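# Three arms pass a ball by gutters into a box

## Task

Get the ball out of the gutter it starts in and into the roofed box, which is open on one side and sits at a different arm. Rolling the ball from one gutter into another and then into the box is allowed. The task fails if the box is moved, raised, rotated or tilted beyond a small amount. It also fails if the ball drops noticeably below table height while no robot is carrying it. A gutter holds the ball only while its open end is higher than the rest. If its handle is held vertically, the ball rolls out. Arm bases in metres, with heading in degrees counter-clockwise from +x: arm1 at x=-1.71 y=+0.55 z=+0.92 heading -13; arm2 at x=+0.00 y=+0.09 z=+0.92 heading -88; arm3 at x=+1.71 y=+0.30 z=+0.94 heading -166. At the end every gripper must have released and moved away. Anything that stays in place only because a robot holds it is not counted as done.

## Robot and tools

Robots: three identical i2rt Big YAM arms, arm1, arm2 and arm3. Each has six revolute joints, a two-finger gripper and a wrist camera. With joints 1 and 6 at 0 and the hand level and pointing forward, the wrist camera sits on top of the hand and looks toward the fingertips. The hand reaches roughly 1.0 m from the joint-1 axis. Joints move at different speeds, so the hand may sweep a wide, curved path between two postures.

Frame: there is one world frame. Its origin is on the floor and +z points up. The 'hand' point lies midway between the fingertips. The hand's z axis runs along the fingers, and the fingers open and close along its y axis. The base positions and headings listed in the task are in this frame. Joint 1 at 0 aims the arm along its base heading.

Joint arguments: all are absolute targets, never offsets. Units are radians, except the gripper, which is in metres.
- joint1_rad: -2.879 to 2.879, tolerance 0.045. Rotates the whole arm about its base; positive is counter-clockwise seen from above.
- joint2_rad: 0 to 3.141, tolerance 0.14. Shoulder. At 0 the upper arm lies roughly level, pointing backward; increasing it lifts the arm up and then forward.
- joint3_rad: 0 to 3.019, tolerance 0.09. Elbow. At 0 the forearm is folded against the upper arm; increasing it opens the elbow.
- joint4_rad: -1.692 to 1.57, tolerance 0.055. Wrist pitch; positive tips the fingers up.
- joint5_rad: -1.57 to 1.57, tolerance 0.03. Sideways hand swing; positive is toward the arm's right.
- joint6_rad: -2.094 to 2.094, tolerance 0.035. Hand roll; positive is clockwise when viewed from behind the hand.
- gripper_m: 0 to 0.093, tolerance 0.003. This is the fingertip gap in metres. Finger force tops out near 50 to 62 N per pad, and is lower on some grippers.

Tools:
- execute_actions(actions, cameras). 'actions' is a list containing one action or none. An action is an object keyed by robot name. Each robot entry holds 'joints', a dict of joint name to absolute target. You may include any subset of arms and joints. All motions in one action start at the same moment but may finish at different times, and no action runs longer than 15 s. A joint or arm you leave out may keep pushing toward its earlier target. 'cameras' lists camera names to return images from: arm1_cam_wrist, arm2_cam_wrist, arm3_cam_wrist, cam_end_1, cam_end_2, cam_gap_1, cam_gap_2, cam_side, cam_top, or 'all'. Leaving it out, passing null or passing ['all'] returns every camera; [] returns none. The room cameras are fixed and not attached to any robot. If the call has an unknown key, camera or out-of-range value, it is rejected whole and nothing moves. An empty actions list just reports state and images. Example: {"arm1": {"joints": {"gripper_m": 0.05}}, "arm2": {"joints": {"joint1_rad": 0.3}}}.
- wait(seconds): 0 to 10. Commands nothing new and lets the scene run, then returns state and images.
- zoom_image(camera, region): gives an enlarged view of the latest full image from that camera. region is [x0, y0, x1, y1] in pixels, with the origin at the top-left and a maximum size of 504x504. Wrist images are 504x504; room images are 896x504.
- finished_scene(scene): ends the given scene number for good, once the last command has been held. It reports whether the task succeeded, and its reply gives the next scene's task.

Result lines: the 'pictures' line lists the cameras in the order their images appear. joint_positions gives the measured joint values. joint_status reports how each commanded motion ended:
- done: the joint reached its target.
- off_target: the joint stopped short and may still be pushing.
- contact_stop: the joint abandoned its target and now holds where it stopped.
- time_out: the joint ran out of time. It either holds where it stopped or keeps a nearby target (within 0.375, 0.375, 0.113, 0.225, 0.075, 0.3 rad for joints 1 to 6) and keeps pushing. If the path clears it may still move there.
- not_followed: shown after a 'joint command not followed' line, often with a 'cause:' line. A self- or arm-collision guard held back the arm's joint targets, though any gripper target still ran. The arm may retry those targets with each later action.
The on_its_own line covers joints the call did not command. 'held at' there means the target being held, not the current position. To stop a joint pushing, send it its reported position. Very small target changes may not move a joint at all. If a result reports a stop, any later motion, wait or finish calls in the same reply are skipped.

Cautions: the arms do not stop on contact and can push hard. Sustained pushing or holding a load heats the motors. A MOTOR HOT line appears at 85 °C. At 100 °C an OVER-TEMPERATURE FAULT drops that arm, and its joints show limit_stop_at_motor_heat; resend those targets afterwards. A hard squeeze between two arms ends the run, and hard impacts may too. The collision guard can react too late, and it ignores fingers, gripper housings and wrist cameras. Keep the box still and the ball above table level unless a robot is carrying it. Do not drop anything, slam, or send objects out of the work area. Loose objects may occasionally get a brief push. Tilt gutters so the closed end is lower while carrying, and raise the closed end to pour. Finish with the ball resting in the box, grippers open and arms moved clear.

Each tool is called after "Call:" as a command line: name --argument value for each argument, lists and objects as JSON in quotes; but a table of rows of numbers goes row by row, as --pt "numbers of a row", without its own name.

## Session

Call:
execute_actions --actions '[]'

Scene clock: 0.00 s.
arm1.joint_positions: joint1_rad=+0.158 joint2_rad=+0.544 joint3_rad=+1.627 joint4_rad=-1.250 joint5_rad=+0.272 joint6_rad=+0.303 gripper_m=+0.095
arm1.joint_status: not commanded
arm1.hand: x=-1.5794 y=+0.4899 z=+1.6008 quat_wxyz=(-0.651, -0.230, -0.723, +0.026) (m; scene frame)
arm2.joint_positions: joint1_rad=+0.716 joint2_rad=+0.556 joint3_rad=+1.320 joint4_rad=-1.554 joint5_rad=-0.243 joint6_rad=+0.649 gripper_m=+0.094
arm2.joint_status: not commanded
arm2.hand: x=+0.1512 y=-0.0157 z=+1.4024 quat_wxyz=(-0.389, -0.578, -0.713, -0.082) (m; scene frame)
arm3.joint_positions: joint1_rad=+0.085 joint2_rad=+0.433 joint3_rad=+1.489 joint4_rad=-1.486 joint5_rad=-0.020 joint6_rad=+0.102 gripper_m=+0.095
arm3.joint_status: not commanded
arm3.hand: x=+1.5995 y=+0.2581 z=+1.5203 quat_wxyz=(-0.121, -0.838, -0.098, +0.523) (m; scene frame)
pictures: arm1_cam_wrist, arm2_cam_wrist, arm3_cam_wrist, cam_end_1, cam_end_2, cam_gap_1, cam_gap_2, cam_side, cam_top
Images, in order (width x height): arm1_cam_wrist 504x504, arm2_cam_wrist 504x504, arm3_cam_wrist 504x504, cam_end_1 896x504, cam_end_2 896x504, cam_gap_1 896x504, cam_gap_2 896x504, cam_side 896x504, cam_top 896x504.

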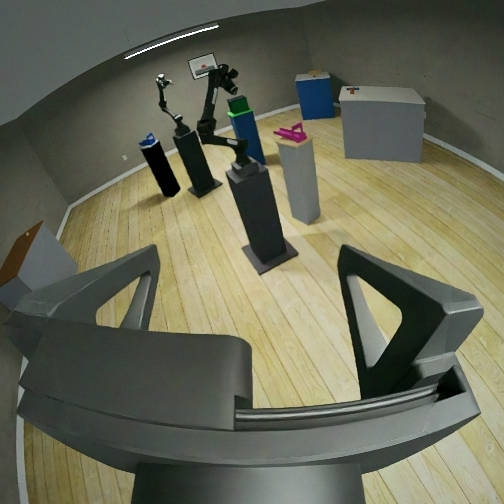

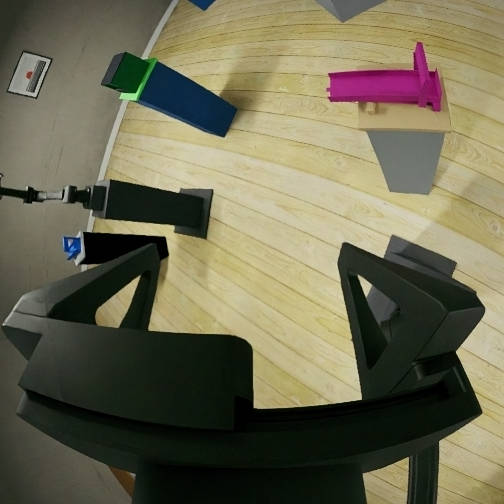

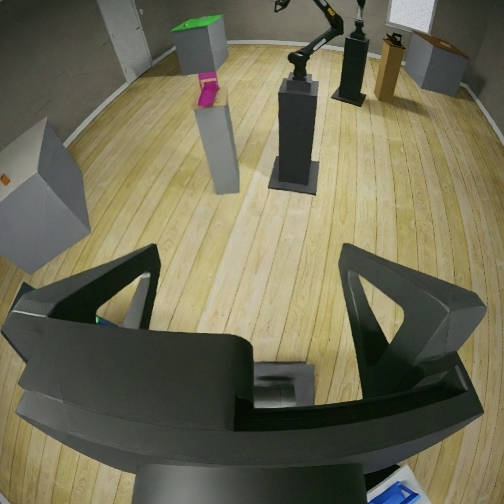

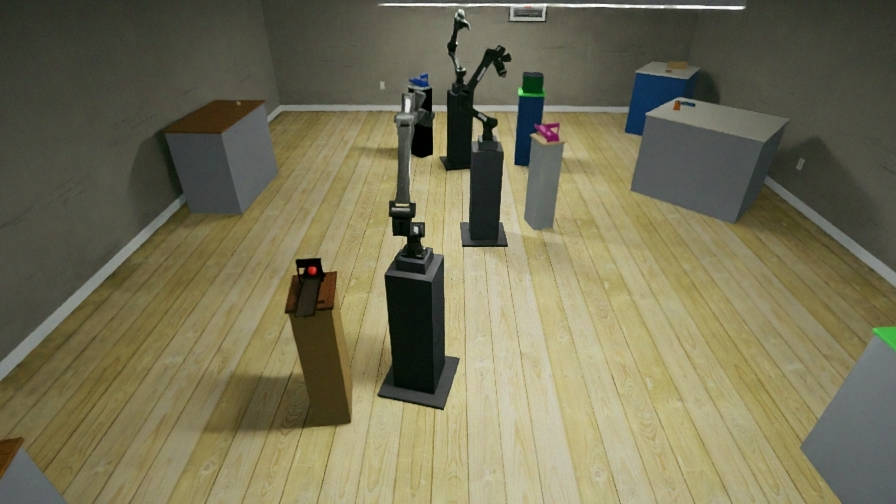

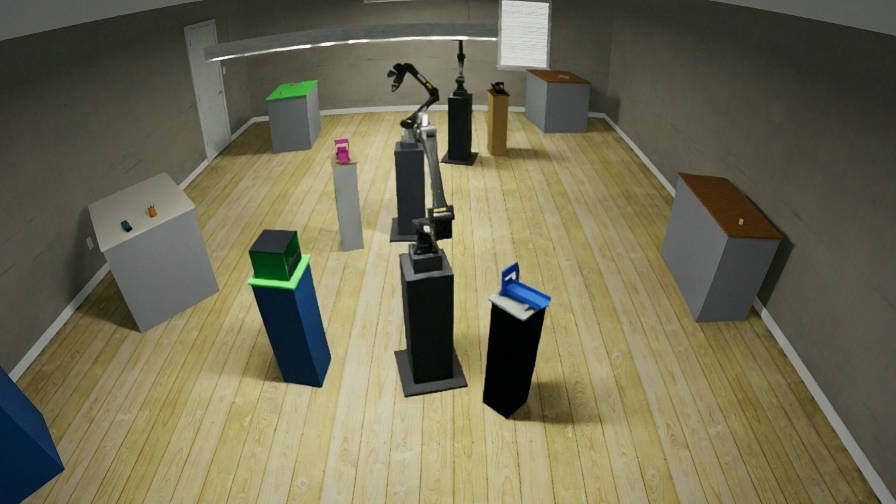

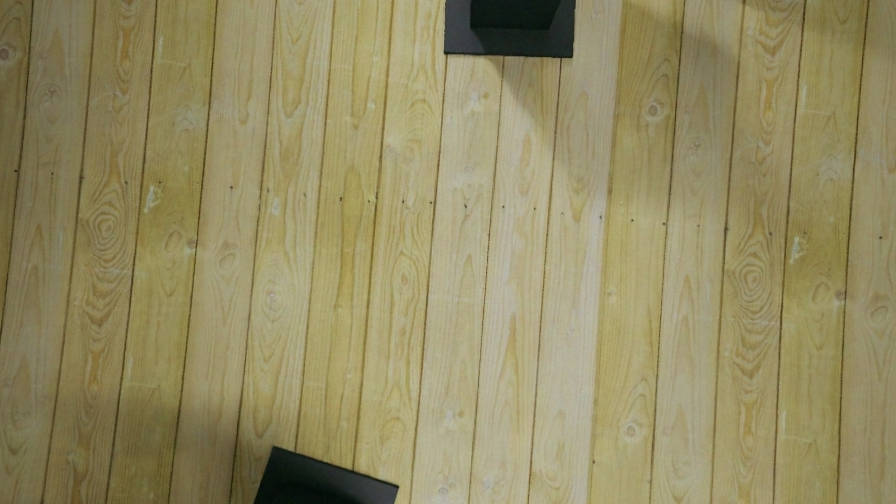

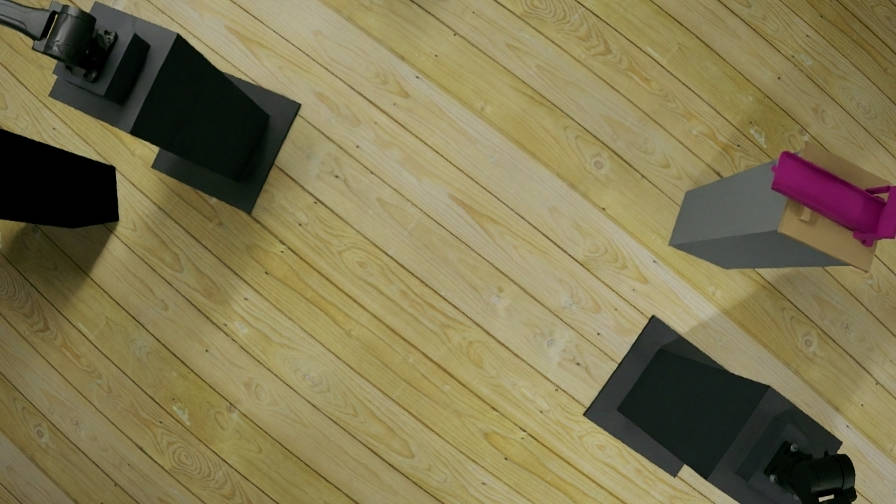

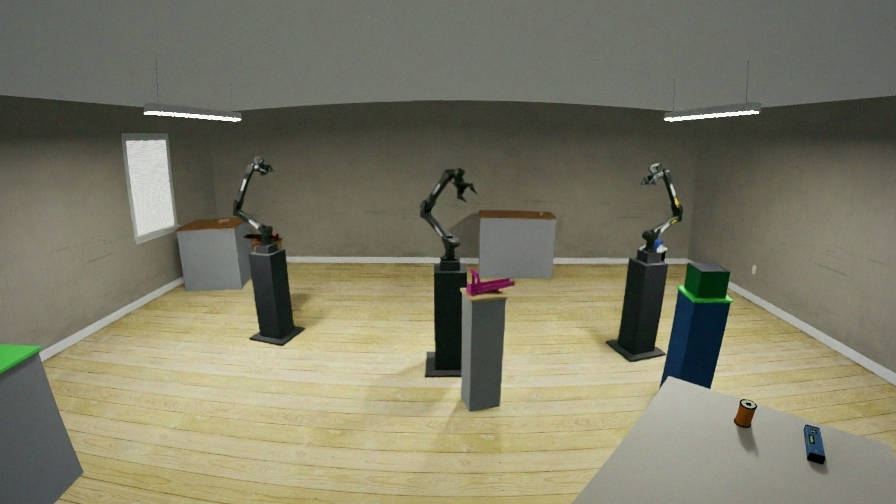

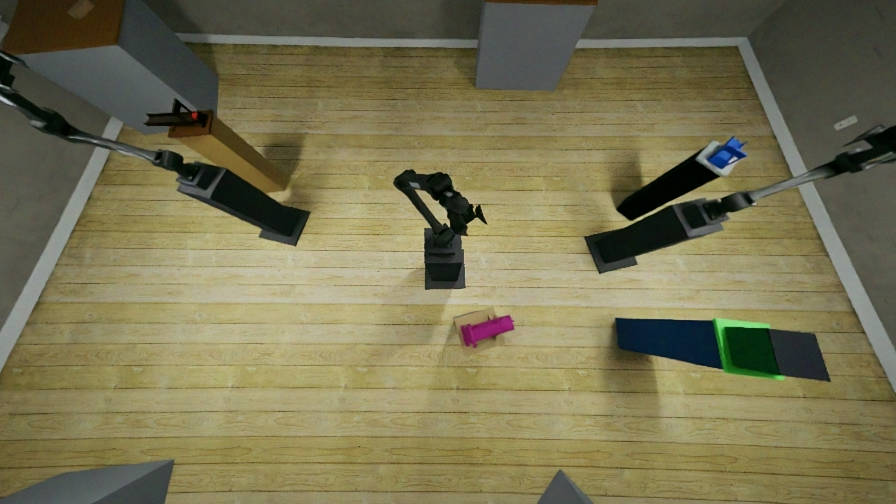

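Call:
zoom_image --camera "cam_top" --region '[130, 80, 250, 160]'

Call:
zoom_image --camera "cam_top" --region '[430, 290, 550, 370]'

Call:
zoom_image --camera "cam_top" --region '[670, 120, 790, 200]'

Call:
zoom_image --camera "cam_top" --region '[690, 300, 850, 400]'

Call:
zoom_image --camera "cam_end_1" --region '[260, 240, 380, 330]'

Call:
zoom_image --camera "cam_end_2" --region '[230, 210, 580, 340]'

Region (130, 80, 250, 160) of cam_top's 896x504 image, scaled by 4.200, with more detail than that image has.

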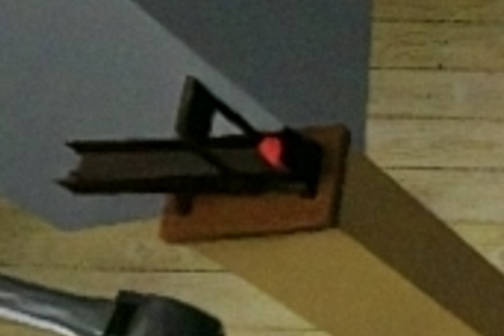

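Region (430, 290, 550, 370) of cam_top's 896x504 image, scaled by 4.200, with more detail than that image has.

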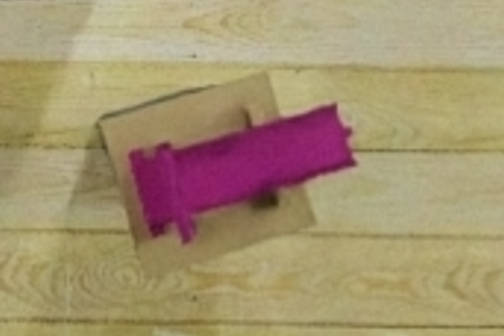

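Region (670, 120, 790, 200) of cam_top's 896x504 image, scaled by 4.200, with more detail than that image has.

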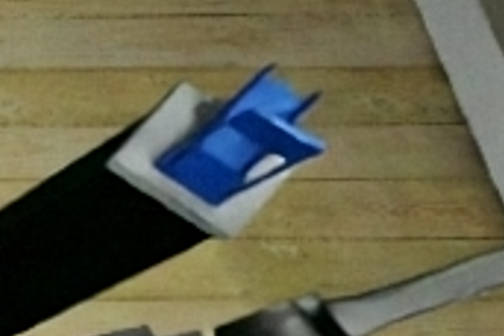

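Region (690, 300, 850, 400) of cam_top's 896x504 image, scaled by 3.150, with more detail than that image has; it fills the top 315 rows of this view, and the rest is white.

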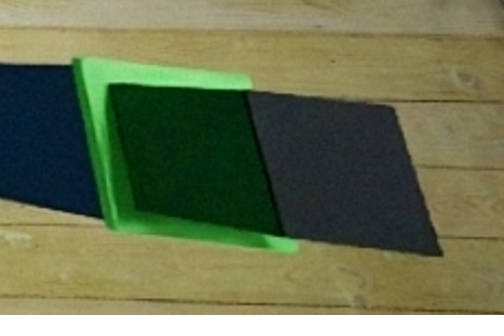

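Region (260, 240, 380, 330) of cam_end_1's 896x504 image, scaled by 4.200, with more detail than that image has; it fills the top 378 rows of this view, and the rest is white.

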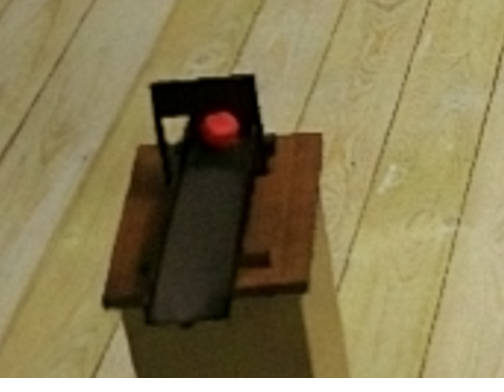

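Region (230, 210, 580, 340) of cam_end_2's 896x504 image, scaled by 1.440, with more detail than that image has; it fills the top 187 rows of this view, and the rest is white.

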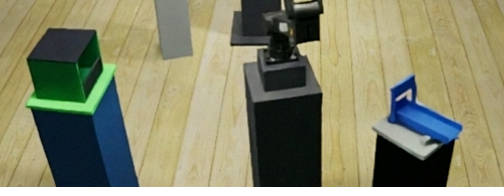

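Call:
zoom_image --camera "arm2_cam_wrist" --region '[310, 30, 470, 150]'

Call:
zoom_image --camera "arm3_cam_wrist" --region '[344, 434, 464, 504]'

Call:
zoom_image --camera "cam_top" --region '[380, 150, 520, 300]'

Call:
zoom_image --camera "cam_end_2" --region '[470, 250, 570, 330]'

Region (310, 30, 470, 150) of arm2_cam_wrist's 504x504 image, scaled by 3.150, with more detail than that image has; it fills the top 378 rows of this view, and the rest is white.

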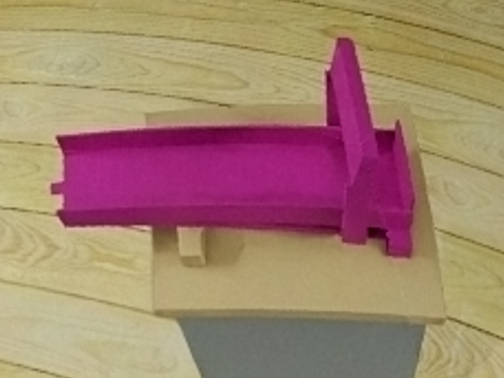

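Region (344, 434, 464, 504) of arm3_cam_wrist's 504x504 image, scaled by 4.200, with more detail than that image has; it fills the top 294 rows of this view, and the rest is white.

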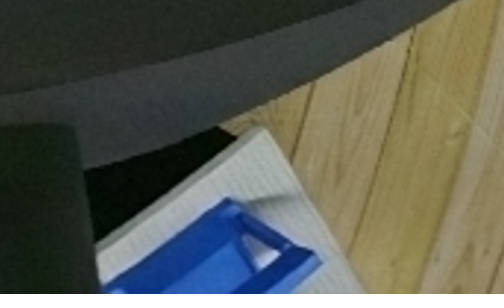

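Region (380, 150, 520, 300) of cam_top's 896x504 image, scaled by 3.360, with more detail than that image has; it fills the left 470 columns of this view, and the rest is white.

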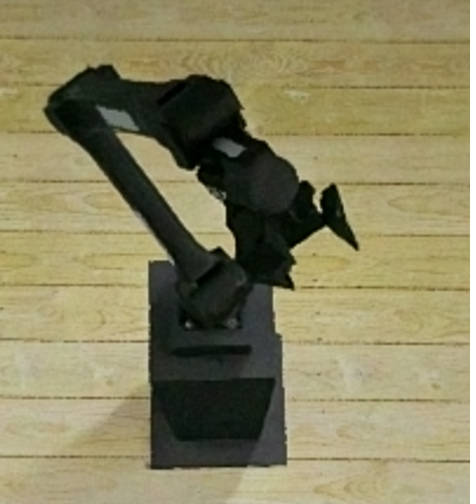

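Region (470, 250, 570, 330) of cam_end_2's 896x504 image, scaled by 5.040, with more detail than that image has; it fills the top 403 rows of this view, and the rest is white.

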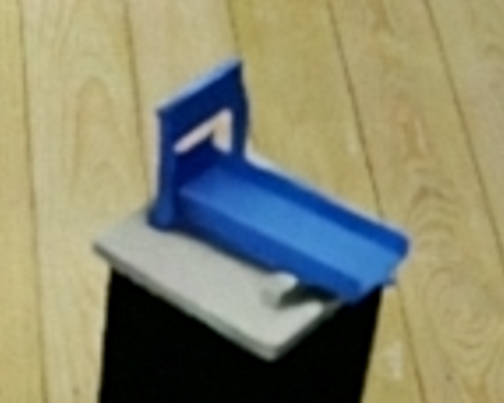

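Call:
execute_actions --actions '[{"arm1":{"joints":{"joint1_rad":1.988,"joint2_rad":1.52,"joint3_rad":1.261,"joint4_rad":-1.05,"joint5_rad":-0.2,"joint6_rad":0.044,"gripper_m":0.09}},"arm2":{"joints":{"joint1_rad":0.174,"joint2_rad":1.70,"joint3_rad":1.48,"joint4_rad":-1.08,"joint5_rad":-0.2,"joint6_rad":-0.07,"gripper_m":0.09}},"arm3":{"joints":{"joint1_rad":-2.292,"joint2_rad":1.40,"joint3_rad":1.01,"joint4_rad":-0.97,"joint5_rad":0.058,"joint6_rad":-1.262,"gripper_m":0.09}}}]' --cameras '["arm1_cam_wrist","arm2_cam_wrist","arm3_cam_wrist","cam_top"]'

Scene clock: 4.23 s.
arm1.joint_positions: joint1_rad=+1.991 joint2_rad=+1.516 joint3_rad=+1.262 joint4_rad=-1.057 joint5_rad=-0.201 joint6_rad=+0.056 gripper_m=+0.090
arm1.joint_status: all done
arm1.hand: x=-1.8436 y=+1.0361 z=+1.1006 quat_wxyz=(-0.007, +0.751, -0.640, -0.160) (m; scene frame)
arm2.joint_positions: joint1_rad=+0.172 joint2_rad=+1.702 joint3_rad=+1.471 joint4_rad=-1.088 joint5_rad=-0.202 joint6_rad=-0.062 gripper_m=+0.090
arm2.joint_status: all done
arm2.hand: x=+0.1533 y=-0.4638 z=+1.0980 quat_wxyz=(-0.164, -0.585, -0.794, +0.005) (m; scene frame)
arm3.joint_positions: joint1_rad=-2.295 joint2_rad=+1.396 joint3_rad=+1.012 joint4_rad=-0.974 joint5_rad=+0.056 joint6_rad=-1.254 gripper_m=+0.090
arm3.joint_status: all done
arm3.hand: x=+1.9231 y=+0.6739 z=+1.0745 quat_wxyz=(+0.106, -0.914, +0.390, -0.040) (m; scene frame)
pictures: arm1_cam_wrist, arm2_cam_wrist, arm3_cam_wrist, cam_top
Images, in order (width x height): arm1_cam_wrist 504x504, arm2_cam_wrist 504x504, arm3_cam_wrist 504x504, cam_top 896x504.

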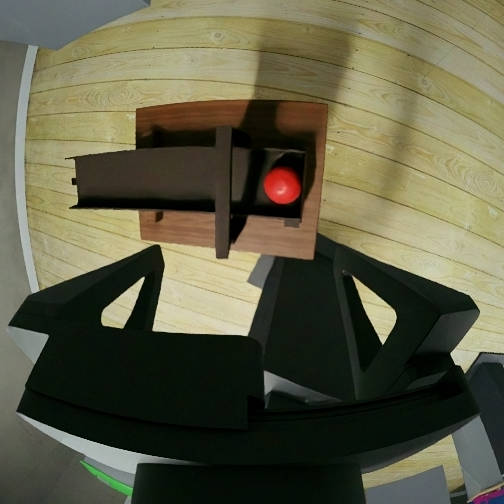

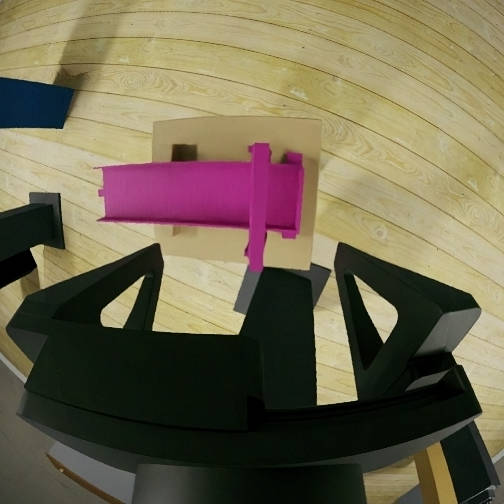

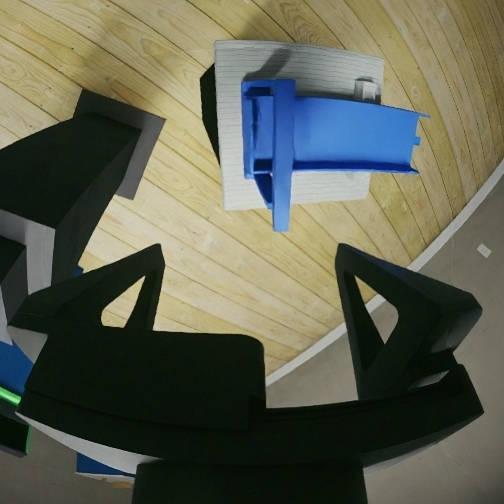

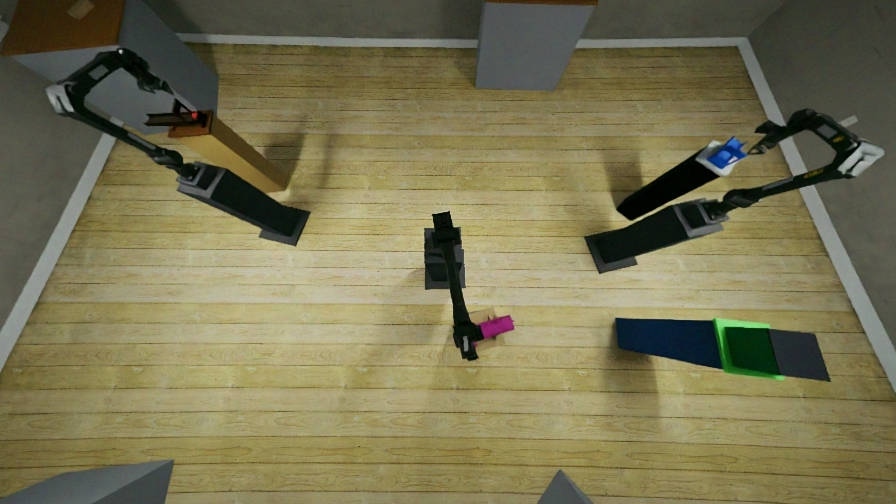

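Call:
zoom_image --camera "arm1_cam_wrist" --region '[50, 80, 350, 280]'

Call:
zoom_image --camera "arm2_cam_wrist" --region '[80, 100, 340, 290]'

Call:
zoom_image --camera "arm3_cam_wrist" --region '[190, 30, 450, 250]'

Region (50, 80, 350, 280) of arm1_cam_wrist's 504x504 image, scaled by 1.680, with more detail than that image has.

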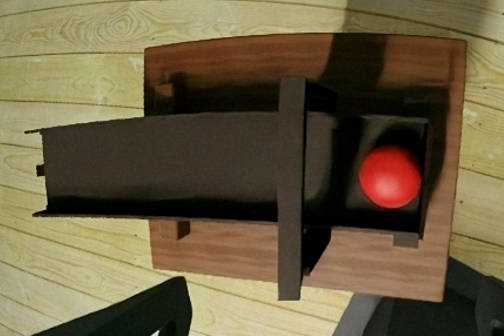

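Region (80, 100, 340, 290) of arm2_cam_wrist's 504x504 image, scaled by 1.938, with more detail than that image has; it fills the top 368 rows of this view, and the rest is white.

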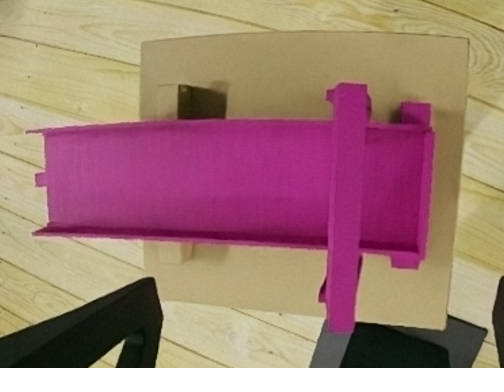

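Region (190, 30, 450, 250) of arm3_cam_wrist's 504x504 image, scaled by 1.938, with more detail than that image has; it fills the top 426 rows of this view, and the rest is white.

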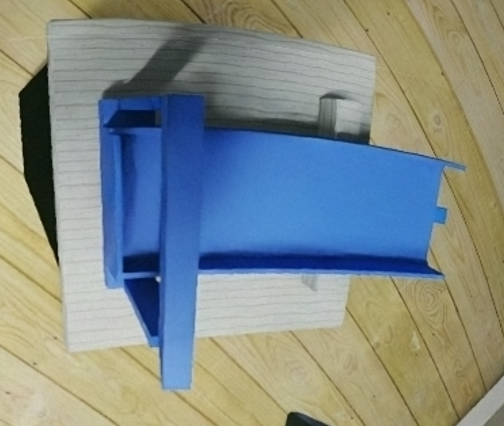

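Call:
execute_actions --actions '[{"arm1":{"joints":{"joint1_rad":2.088,"joint2_rad":1.805,"joint3_rad":1.36,"joint4_rad":-1.066,"joint6_rad":0.137}},"arm2":{"joints":{"joint1_rad":0.208,"joint2_rad":1.96,"joint3_rad":1.54,"joint4_rad":-1.14}},"arm3":{"joints":{"joint1_rad":-2.268,"joint2_rad":1.50,"joint3_rad":1.06,"joint4_rad":-0.74}}}]' --cameras '["arm1_cam_wrist","arm2_cam_wrist","arm3_cam_wrist"]'

Scene clock: 7.10 s.
arm1.joint_positions: joint1_rad=+2.095 joint2_rad=+1.806 joint3_rad=+1.331 joint4_rad=-1.057 joint5_rad=-0.201 joint6_rad=+0.123 gripper_m=+0.090
arm1.joint_status: all done
arm1.hand: x=-1.8986 y=+1.0445 z=+0.9840 quat_wxyz=(+0.067, +0.762, -0.641, -0.068) (m; scene frame)
arm2.joint_positions: joint1_rad=+0.204 joint2_rad=+1.979 joint3_rad=+1.507 joint4_rad=-1.134 joint5_rad=-0.202 joint6_rad=-0.063 gripper_m=+0.090
arm2.joint_status: all done
arm2.hand: x=+0.1704 y=-0.4545 z=+0.9584 quat_wxyz=(-0.055, -0.588, -0.802, -0.089) (m; scene frame)
arm3.joint_positions: joint1_rad=-2.272 joint2_rad=+1.503 joint3_rad=+1.012 joint4_rad=-0.751 joint5_rad=+0.056 joint6_rad=-1.255 gripper_m=+0.090
arm3.joint_status: all done
arm3.hand: x=+1.9377 y=+0.7243 z=+1.0432 quat_wxyz=(+0.163, -0.910, +0.378, -0.043) (m; scene frame)
pictures: arm1_cam_wrist, arm2_cam_wrist, arm3_cam_wrist
Images, in order (width x height): arm1_cam_wrist 504x504, arm2_cam_wrist 504x504, arm3_cam_wrist 504x504.

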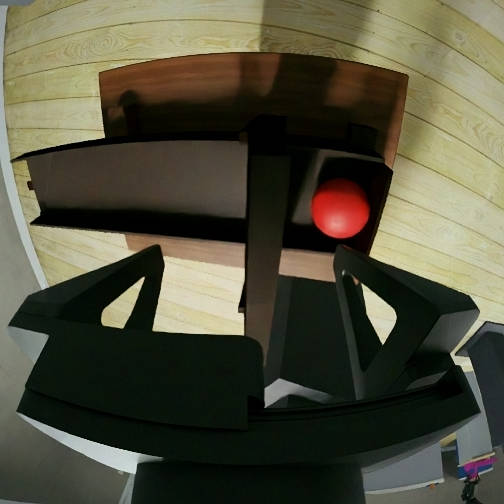

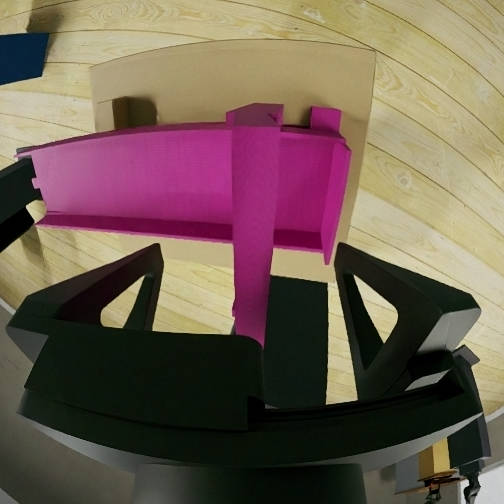

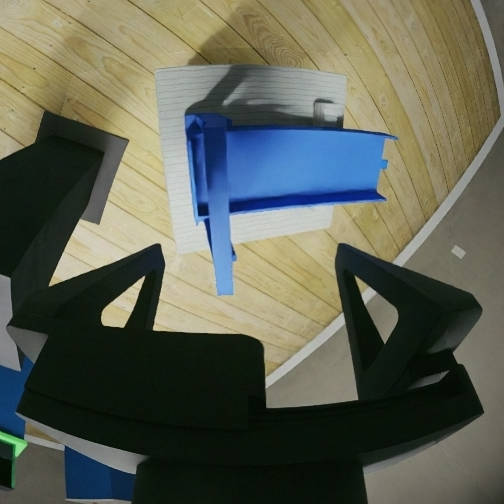

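Call:
execute_actions --actions '[{"arm1":{"joints":{"joint1_rad":2.075,"joint2_rad":1.83,"gripper_m":0.0}},"arm2":{"joints":{"gripper_m":0.0}},"arm3":{"joints":{"joint2_rad":1.652,"joint3_rad":1.085}}}]' --cameras '["arm1_cam_wrist","arm2_cam_wrist","arm3_cam_wrist"]'

Scene clock: 8.60 s.
arm1.joint_positions: joint1_rad=+2.082 joint2_rad=+1.806 joint3_rad=+1.331 joint4_rad=-1.057 joint5_rad=-0.208 joint6_rad=+0.129 gripper_m=+0.011
arm1.joint_status: gripper_m off_target (ended at +0.011, target +0.000); the others done
arm1.hand: x=-1.8936 y=+1.0466 z=+0.9844 quat_wxyz=(+0.070, +0.756, -0.647, -0.070) (m; scene frame)
arm2.joint_positions: joint1_rad=+0.204 joint2_rad=+1.978 joint3_rad=+1.507 joint4_rad=-1.134 joint5_rad=-0.204 joint6_rad=-0.062 gripper_m=+0.011
arm2.joint_status: gripper_m off_target (ended at +0.011, target +0.000)
arm2.hand: x=+0.1708 y=-0.4544 z=+0.9589 quat_wxyz=(-0.056, -0.588, -0.802, -0.090) (m; scene frame)
arm3.joint_positions: joint1_rad=-2.272 joint2_rad=+1.659 joint3_rad=+1.040 joint4_rad=-0.747 joint5_rad=+0.056 joint6_rad=-1.255 gripper_m=+0.090
arm3.joint_status: all done
arm3.hand: x=+1.9399 y=+0.7280 z=+0.9826 quat_wxyz=(+0.102, -0.919, +0.380, -0.038) (m; scene frame)
pictures: arm1_cam_wrist, arm2_cam_wrist, arm3_cam_wrist
Images, in order (width x height): arm1_cam_wrist 504x504, arm2_cam_wrist 504x504, arm3_cam_wrist 504x504.

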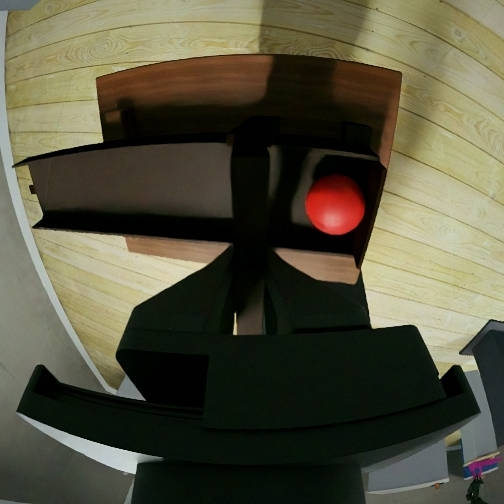

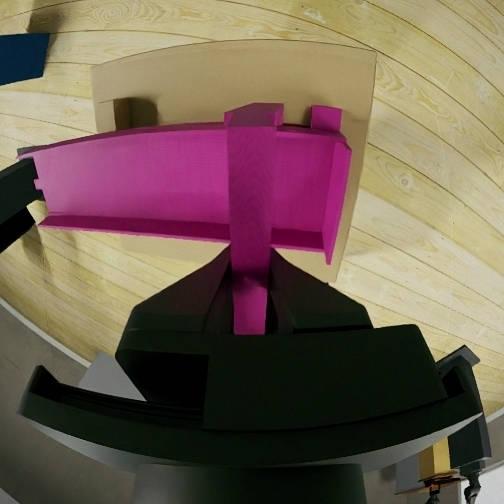

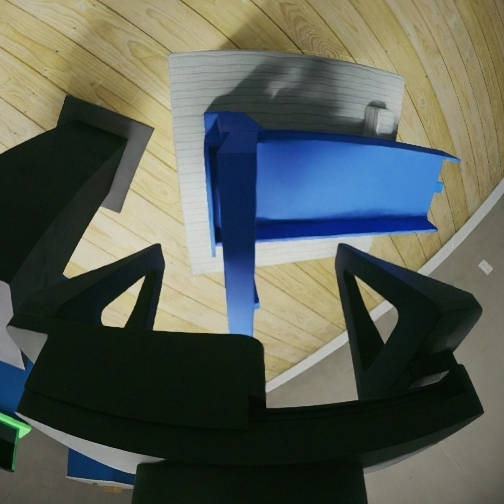

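Call:
execute_actions --actions '[{"arm1":{"joints":{"joint2_rad":1.49,"joint3_rad":1.665,"joint5_rad":-0.6}},"arm2":{"joints":{"joint2_rad":1.72}},"arm3":{"joints":{"joint2_rad":1.69,"gripper_m":0.0}}}]' --cameras '["arm1_cam_wrist","arm2_cam_wrist","arm3_cam_wrist"]'

Scene clock: 11.87 s.
arm1.joint_positions: joint1_rad=+2.080 joint2_rad=+1.510 joint3_rad=+1.658 joint4_rad=-1.062 joint5_rad=-0.592 joint6_rad=+0.129 gripper_m=+0.011
arm1.joint_status: all done
arm1.hand: x=-1.9686 y=+1.0782 z=+1.3146 quat_wxyz=(+0.055, +0.750, -0.520, -0.407) (m; scene frame)
arm2.joint_positions: joint1_rad=+0.204 joint2_rad=+1.716 joint3_rad=+1.507 joint4_rad=-1.136 joint5_rad=-0.198 joint6_rad=-0.064 gripper_m=+0.011
arm2.joint_status: all done
arm2.hand: x=+0.1703 y=-0.4595 z=+1.1027 quat_wxyz=(-0.153, -0.574, -0.805, -0.005) (m; scene frame)
arm3.joint_positions: joint1_rad=-2.272 joint2_rad=+1.667 joint3_rad=+1.045 joint4_rad=-0.744 joint5_rad=+0.058 joint6_rad=-1.256 gripper_m=+0.012
arm3.joint_status: gripper_m off_target (ended at +0.012, target +0.000); the others done
arm3.hand: x=+1.9411 y=+0.7297 z=+0.9808 quat_wxyz=(+0.102, -0.919, +0.380, -0.039) (m; scene frame)
pictures: arm1_cam_wrist, arm2_cam_wrist, arm3_cam_wrist
Images, in order (width x height): arm1_cam_wrist 504x504, arm2_cam_wrist 504x504, arm3_cam_wrist 504x504.

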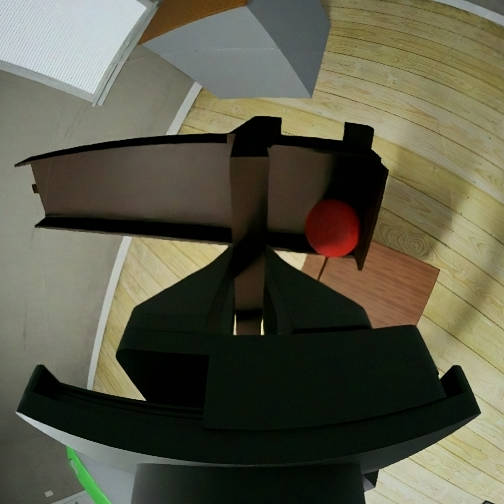

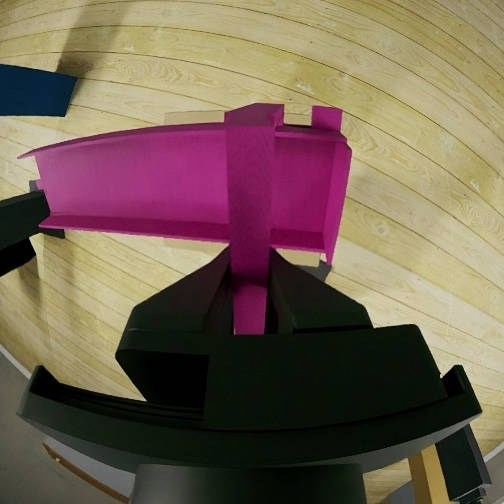

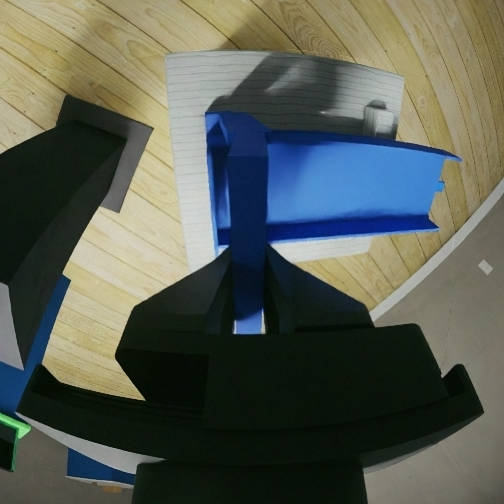

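Call:
execute_actions --actions '[{"arm1":{"joints":{"joint1_rad":-0.022,"joint3_rad":1.60,"joint6_rad":1.585}},"arm2":{"joints":{"joint1_rad":-1.876,"joint2_rad":2.17,"joint3_rad":2.12,"joint4_rad":-1.12,"joint5_rad":0.005,"joint6_rad":1.585}},"arm3":{"joints":{"joint2_rad":1.25}}}]' --cameras '["arm1_cam_wrist","arm2_cam_wrist","arm3_cam_wrist","cam_gap_1","cam_side"]'

Scene clock: 14.67 s.
arm1.joint_positions: joint1_rad=-0.030 joint2_rad=+1.506 joint3_rad=+1.597 joint4_rad=-1.062 joint5_rad=-0.590 joint6_rad=+1.573 gripper_m=+0.011
arm1.joint_status: all done
arm1.hand: x=-1.1463 y=+0.4935 z=+1.2924 quat_wxyz=(-0.057, -0.672, -0.622, -0.399) (m; scene frame)
arm2.joint_positions: joint1_rad=-1.878 joint2_rad=+2.213 joint3_rad=+2.079 joint4_rad=-1.117 joint5_rad=+0.008 joint6_rad=+1.577 gripper_m=+0.011
arm2.joint_status: all done
arm2.hand: x=-0.7327 y=+0.2875 z=+1.0233 quat_wxyz=(-0.093, -0.597, +0.787, +0.125) (m; scene frame)
arm3.joint_positions: joint1_rad=-2.272 joint2_rad=+1.255 joint3_rad=+1.045 joint4_rad=-0.744 joint5_rad=+0.058 joint6_rad=-1.256 gripper_m=+0.012
arm3.joint_status: all done
arm3.hand: x=+1.9390 y=+0.7278 z=+1.1744 quat_wxyz=(+0.303, -0.877, +0.368, -0.053) (m; scene frame)
pictures: arm1_cam_wrist, arm2_cam_wrist, arm3_cam_wrist, cam_gap_1, cam_side
Images, in order (width x height): arm1_cam_wrist 504x504, arm2_cam_wrist 504x504, arm3_cam_wrist 504x504, cam_gap_1 896x504, cam_side 896x504.

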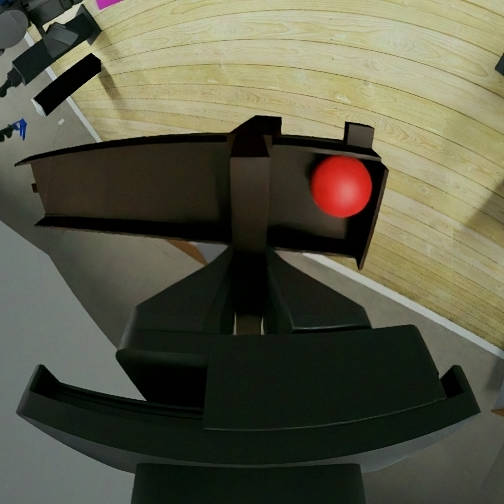

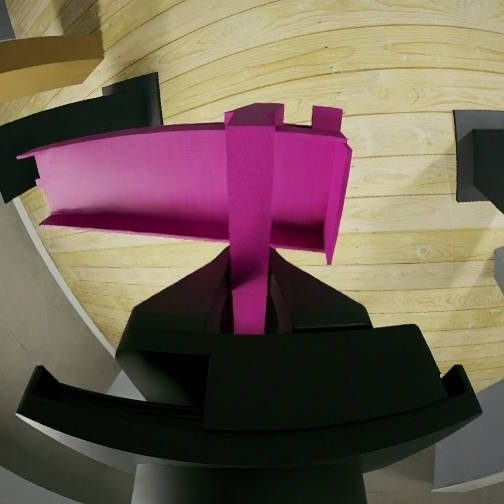

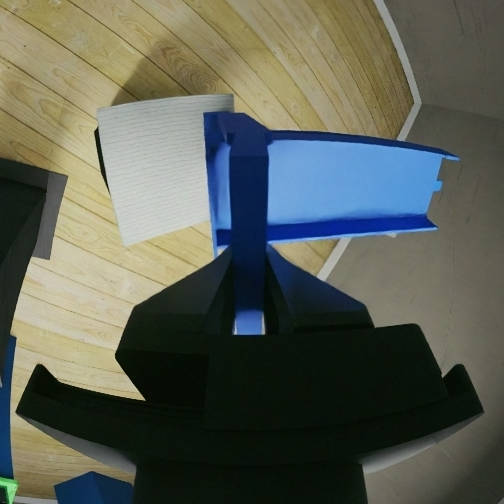

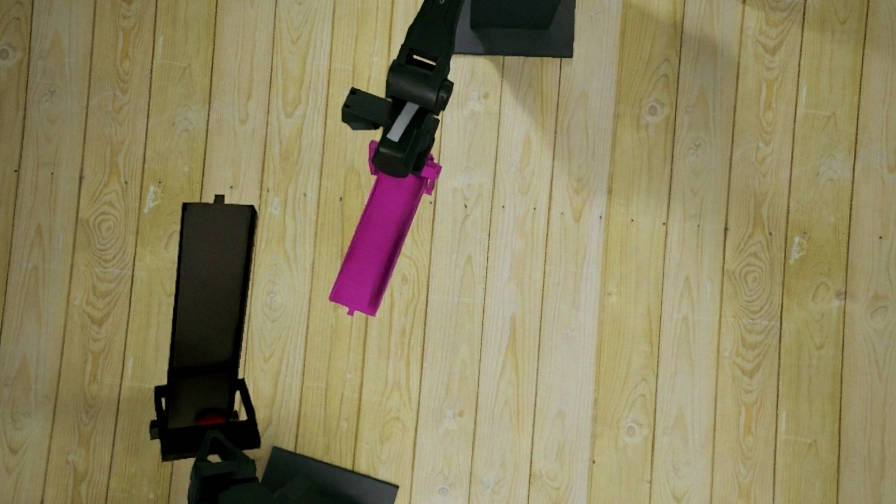

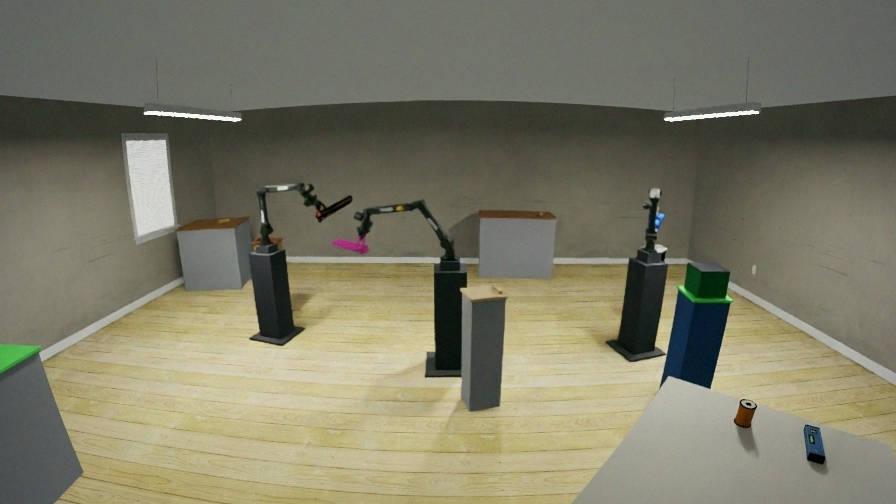

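Call:
zoom_image --camera "arm2_cam_wrist" --region '[0, 120, 140, 260]'

Call:
zoom_image --camera "arm1_cam_wrist" --region '[0, 120, 140, 260]'

Call:
zoom_image --camera "arm3_cam_wrist" --region '[364, 120, 504, 260]'

Region (0, 120, 140, 260) of arm2_cam_wrist's 504x504 image, scaled by 3.600, with more detail than that image has.

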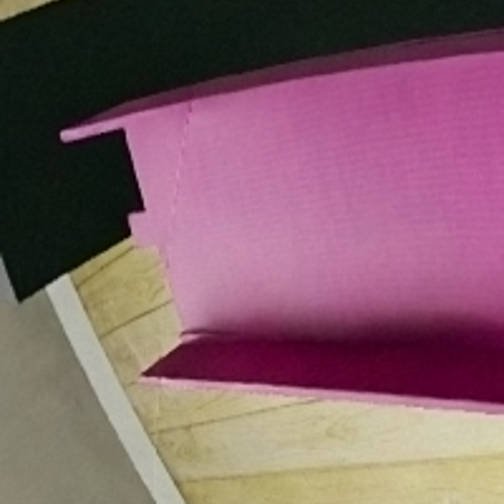

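Region (0, 120, 140, 260) of arm1_cam_wrist's 504x504 image, scaled by 3.600, with more detail than that image has.

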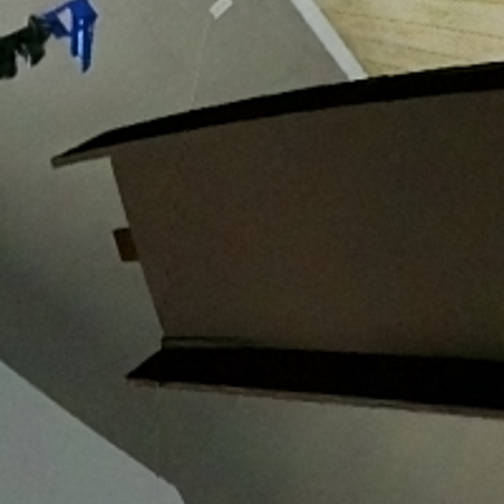

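Region (364, 120, 504, 260) of arm3_cam_wrist's 504x504 image, scaled by 3.600, with more detail than that image has.

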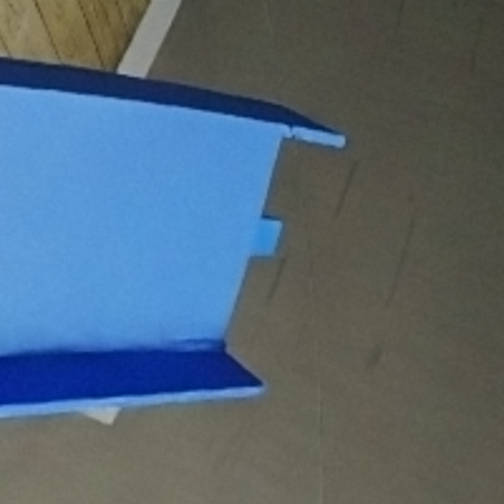

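Call:
execute_actions --actions '[{"arm1":{"joints":{"joint1_rad":-0.018,"joint2_rad":1.675,"joint4_rad":-1.222,"joint5_rad":0.005}},"arm3":{"joints":{"joint1_rad":-1.3,"joint5_rad":-0.005,"joint6_rad":-1.585}}}]' --cameras '["arm1_cam_wrist","arm2_cam_wrist","cam_gap_1","cam_side"]'

Call:
zoom_image --camera "cam_side" --region '[290, 190, 390, 265]'

Scene clock: 16.97 s.
arm1.joint_positions: joint1_rad=-0.026 joint2_rad=+1.690 joint3_rad=+1.585 joint4_rad=-1.215 joint5_rad=+0.003 joint6_rad=+1.576 gripper_m=+0.011
arm1.joint_status: all done
arm1.hand: x=-1.1622 y=+0.4017 z=+1.1435 quat_wxyz=(-0.101, -0.788, -0.602, -0.082) (m; scene frame)
arm2.joint_positions: joint1_rad=-1.878 joint2_rad=+2.213 joint3_rad=+2.079 joint4_rad=-1.117 joint5_rad=+0.008 joint6_rad=+1.577 gripper_m=+0.011
arm2.joint_status: not commanded
arm2.hand: x=-0.7327 y=+0.2875 z=+1.0233 quat_wxyz=(-0.093, -0.597, +0.787, +0.125) (m; scene frame)
arm3.joint_positions: joint1_rad=-1.297 joint2_rad=+1.255 joint3_rad=+1.045 joint4_rad=-0.744 joint5_rad=-0.007 joint6_rad=-1.579 gripper_m=+0.012
arm3.joint_status: all done
arm3.hand: x=+1.4753 y=+0.7212 z=+1.1707 quat_wxyz=(+0.293, -0.921, -0.247, +0.075) (m; scene frame)
pictures: arm1_cam_wrist, arm2_cam_wrist, cam_gap_1, cam_side
Images, in order (width x height): arm1_cam_wrist 504x504, arm2_cam_wrist 504x504, cam_gap_1 896x504, cam_side 896x504.

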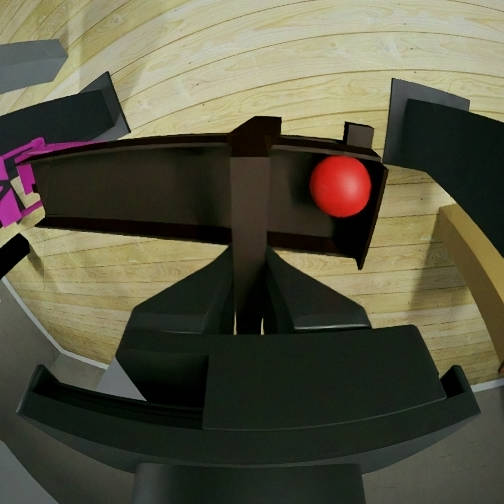

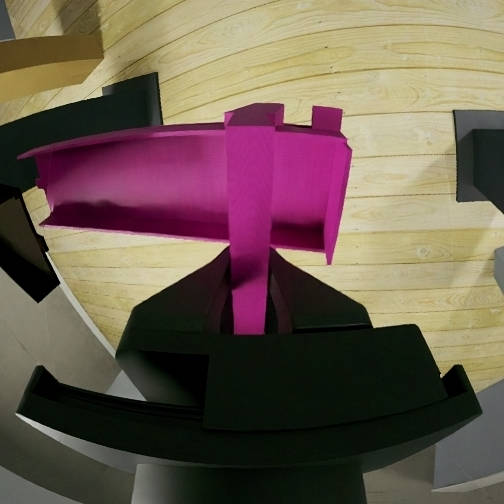

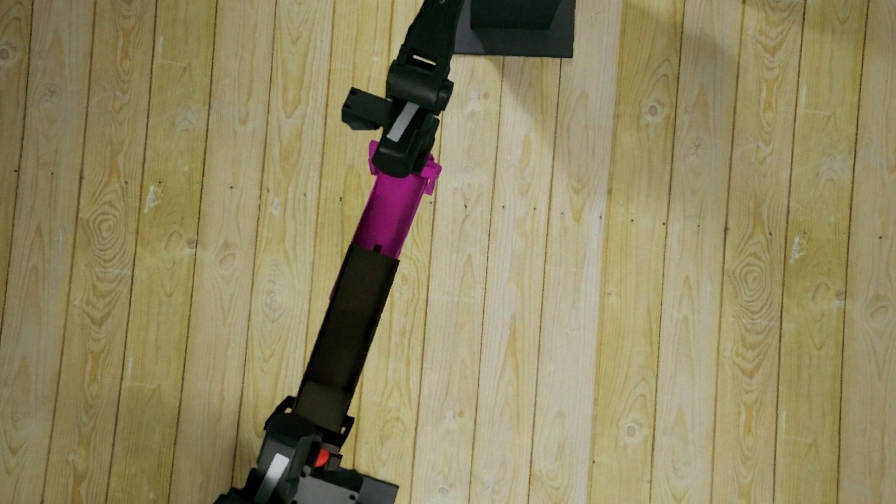

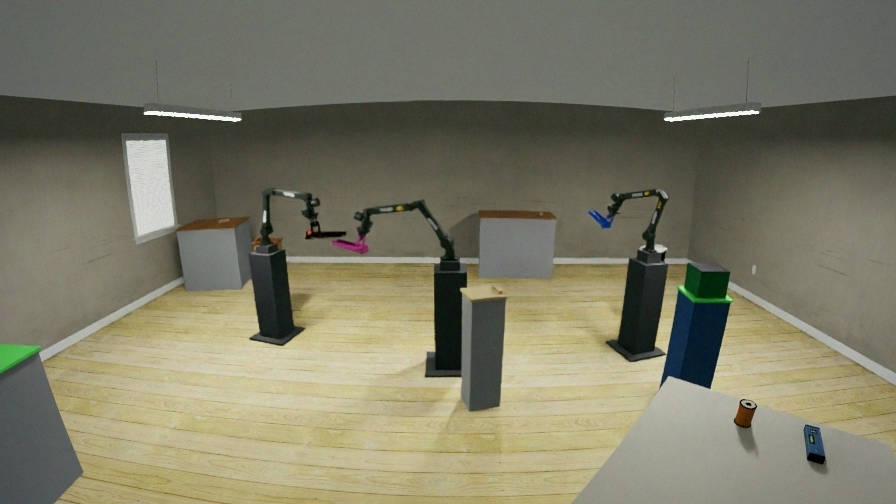

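Region (290, 190, 390, 265) of cam_side's 896x504 image, scaled by 5.040, with more detail than that image has; it fills the top 378 rows of this view, and the rest is white.

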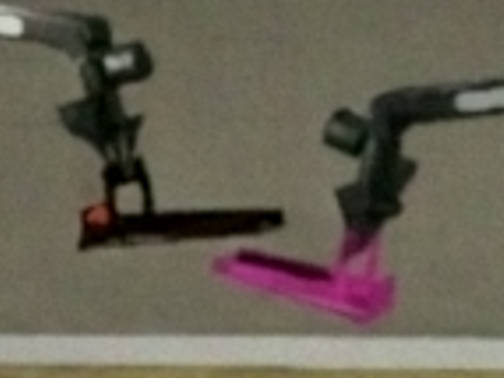

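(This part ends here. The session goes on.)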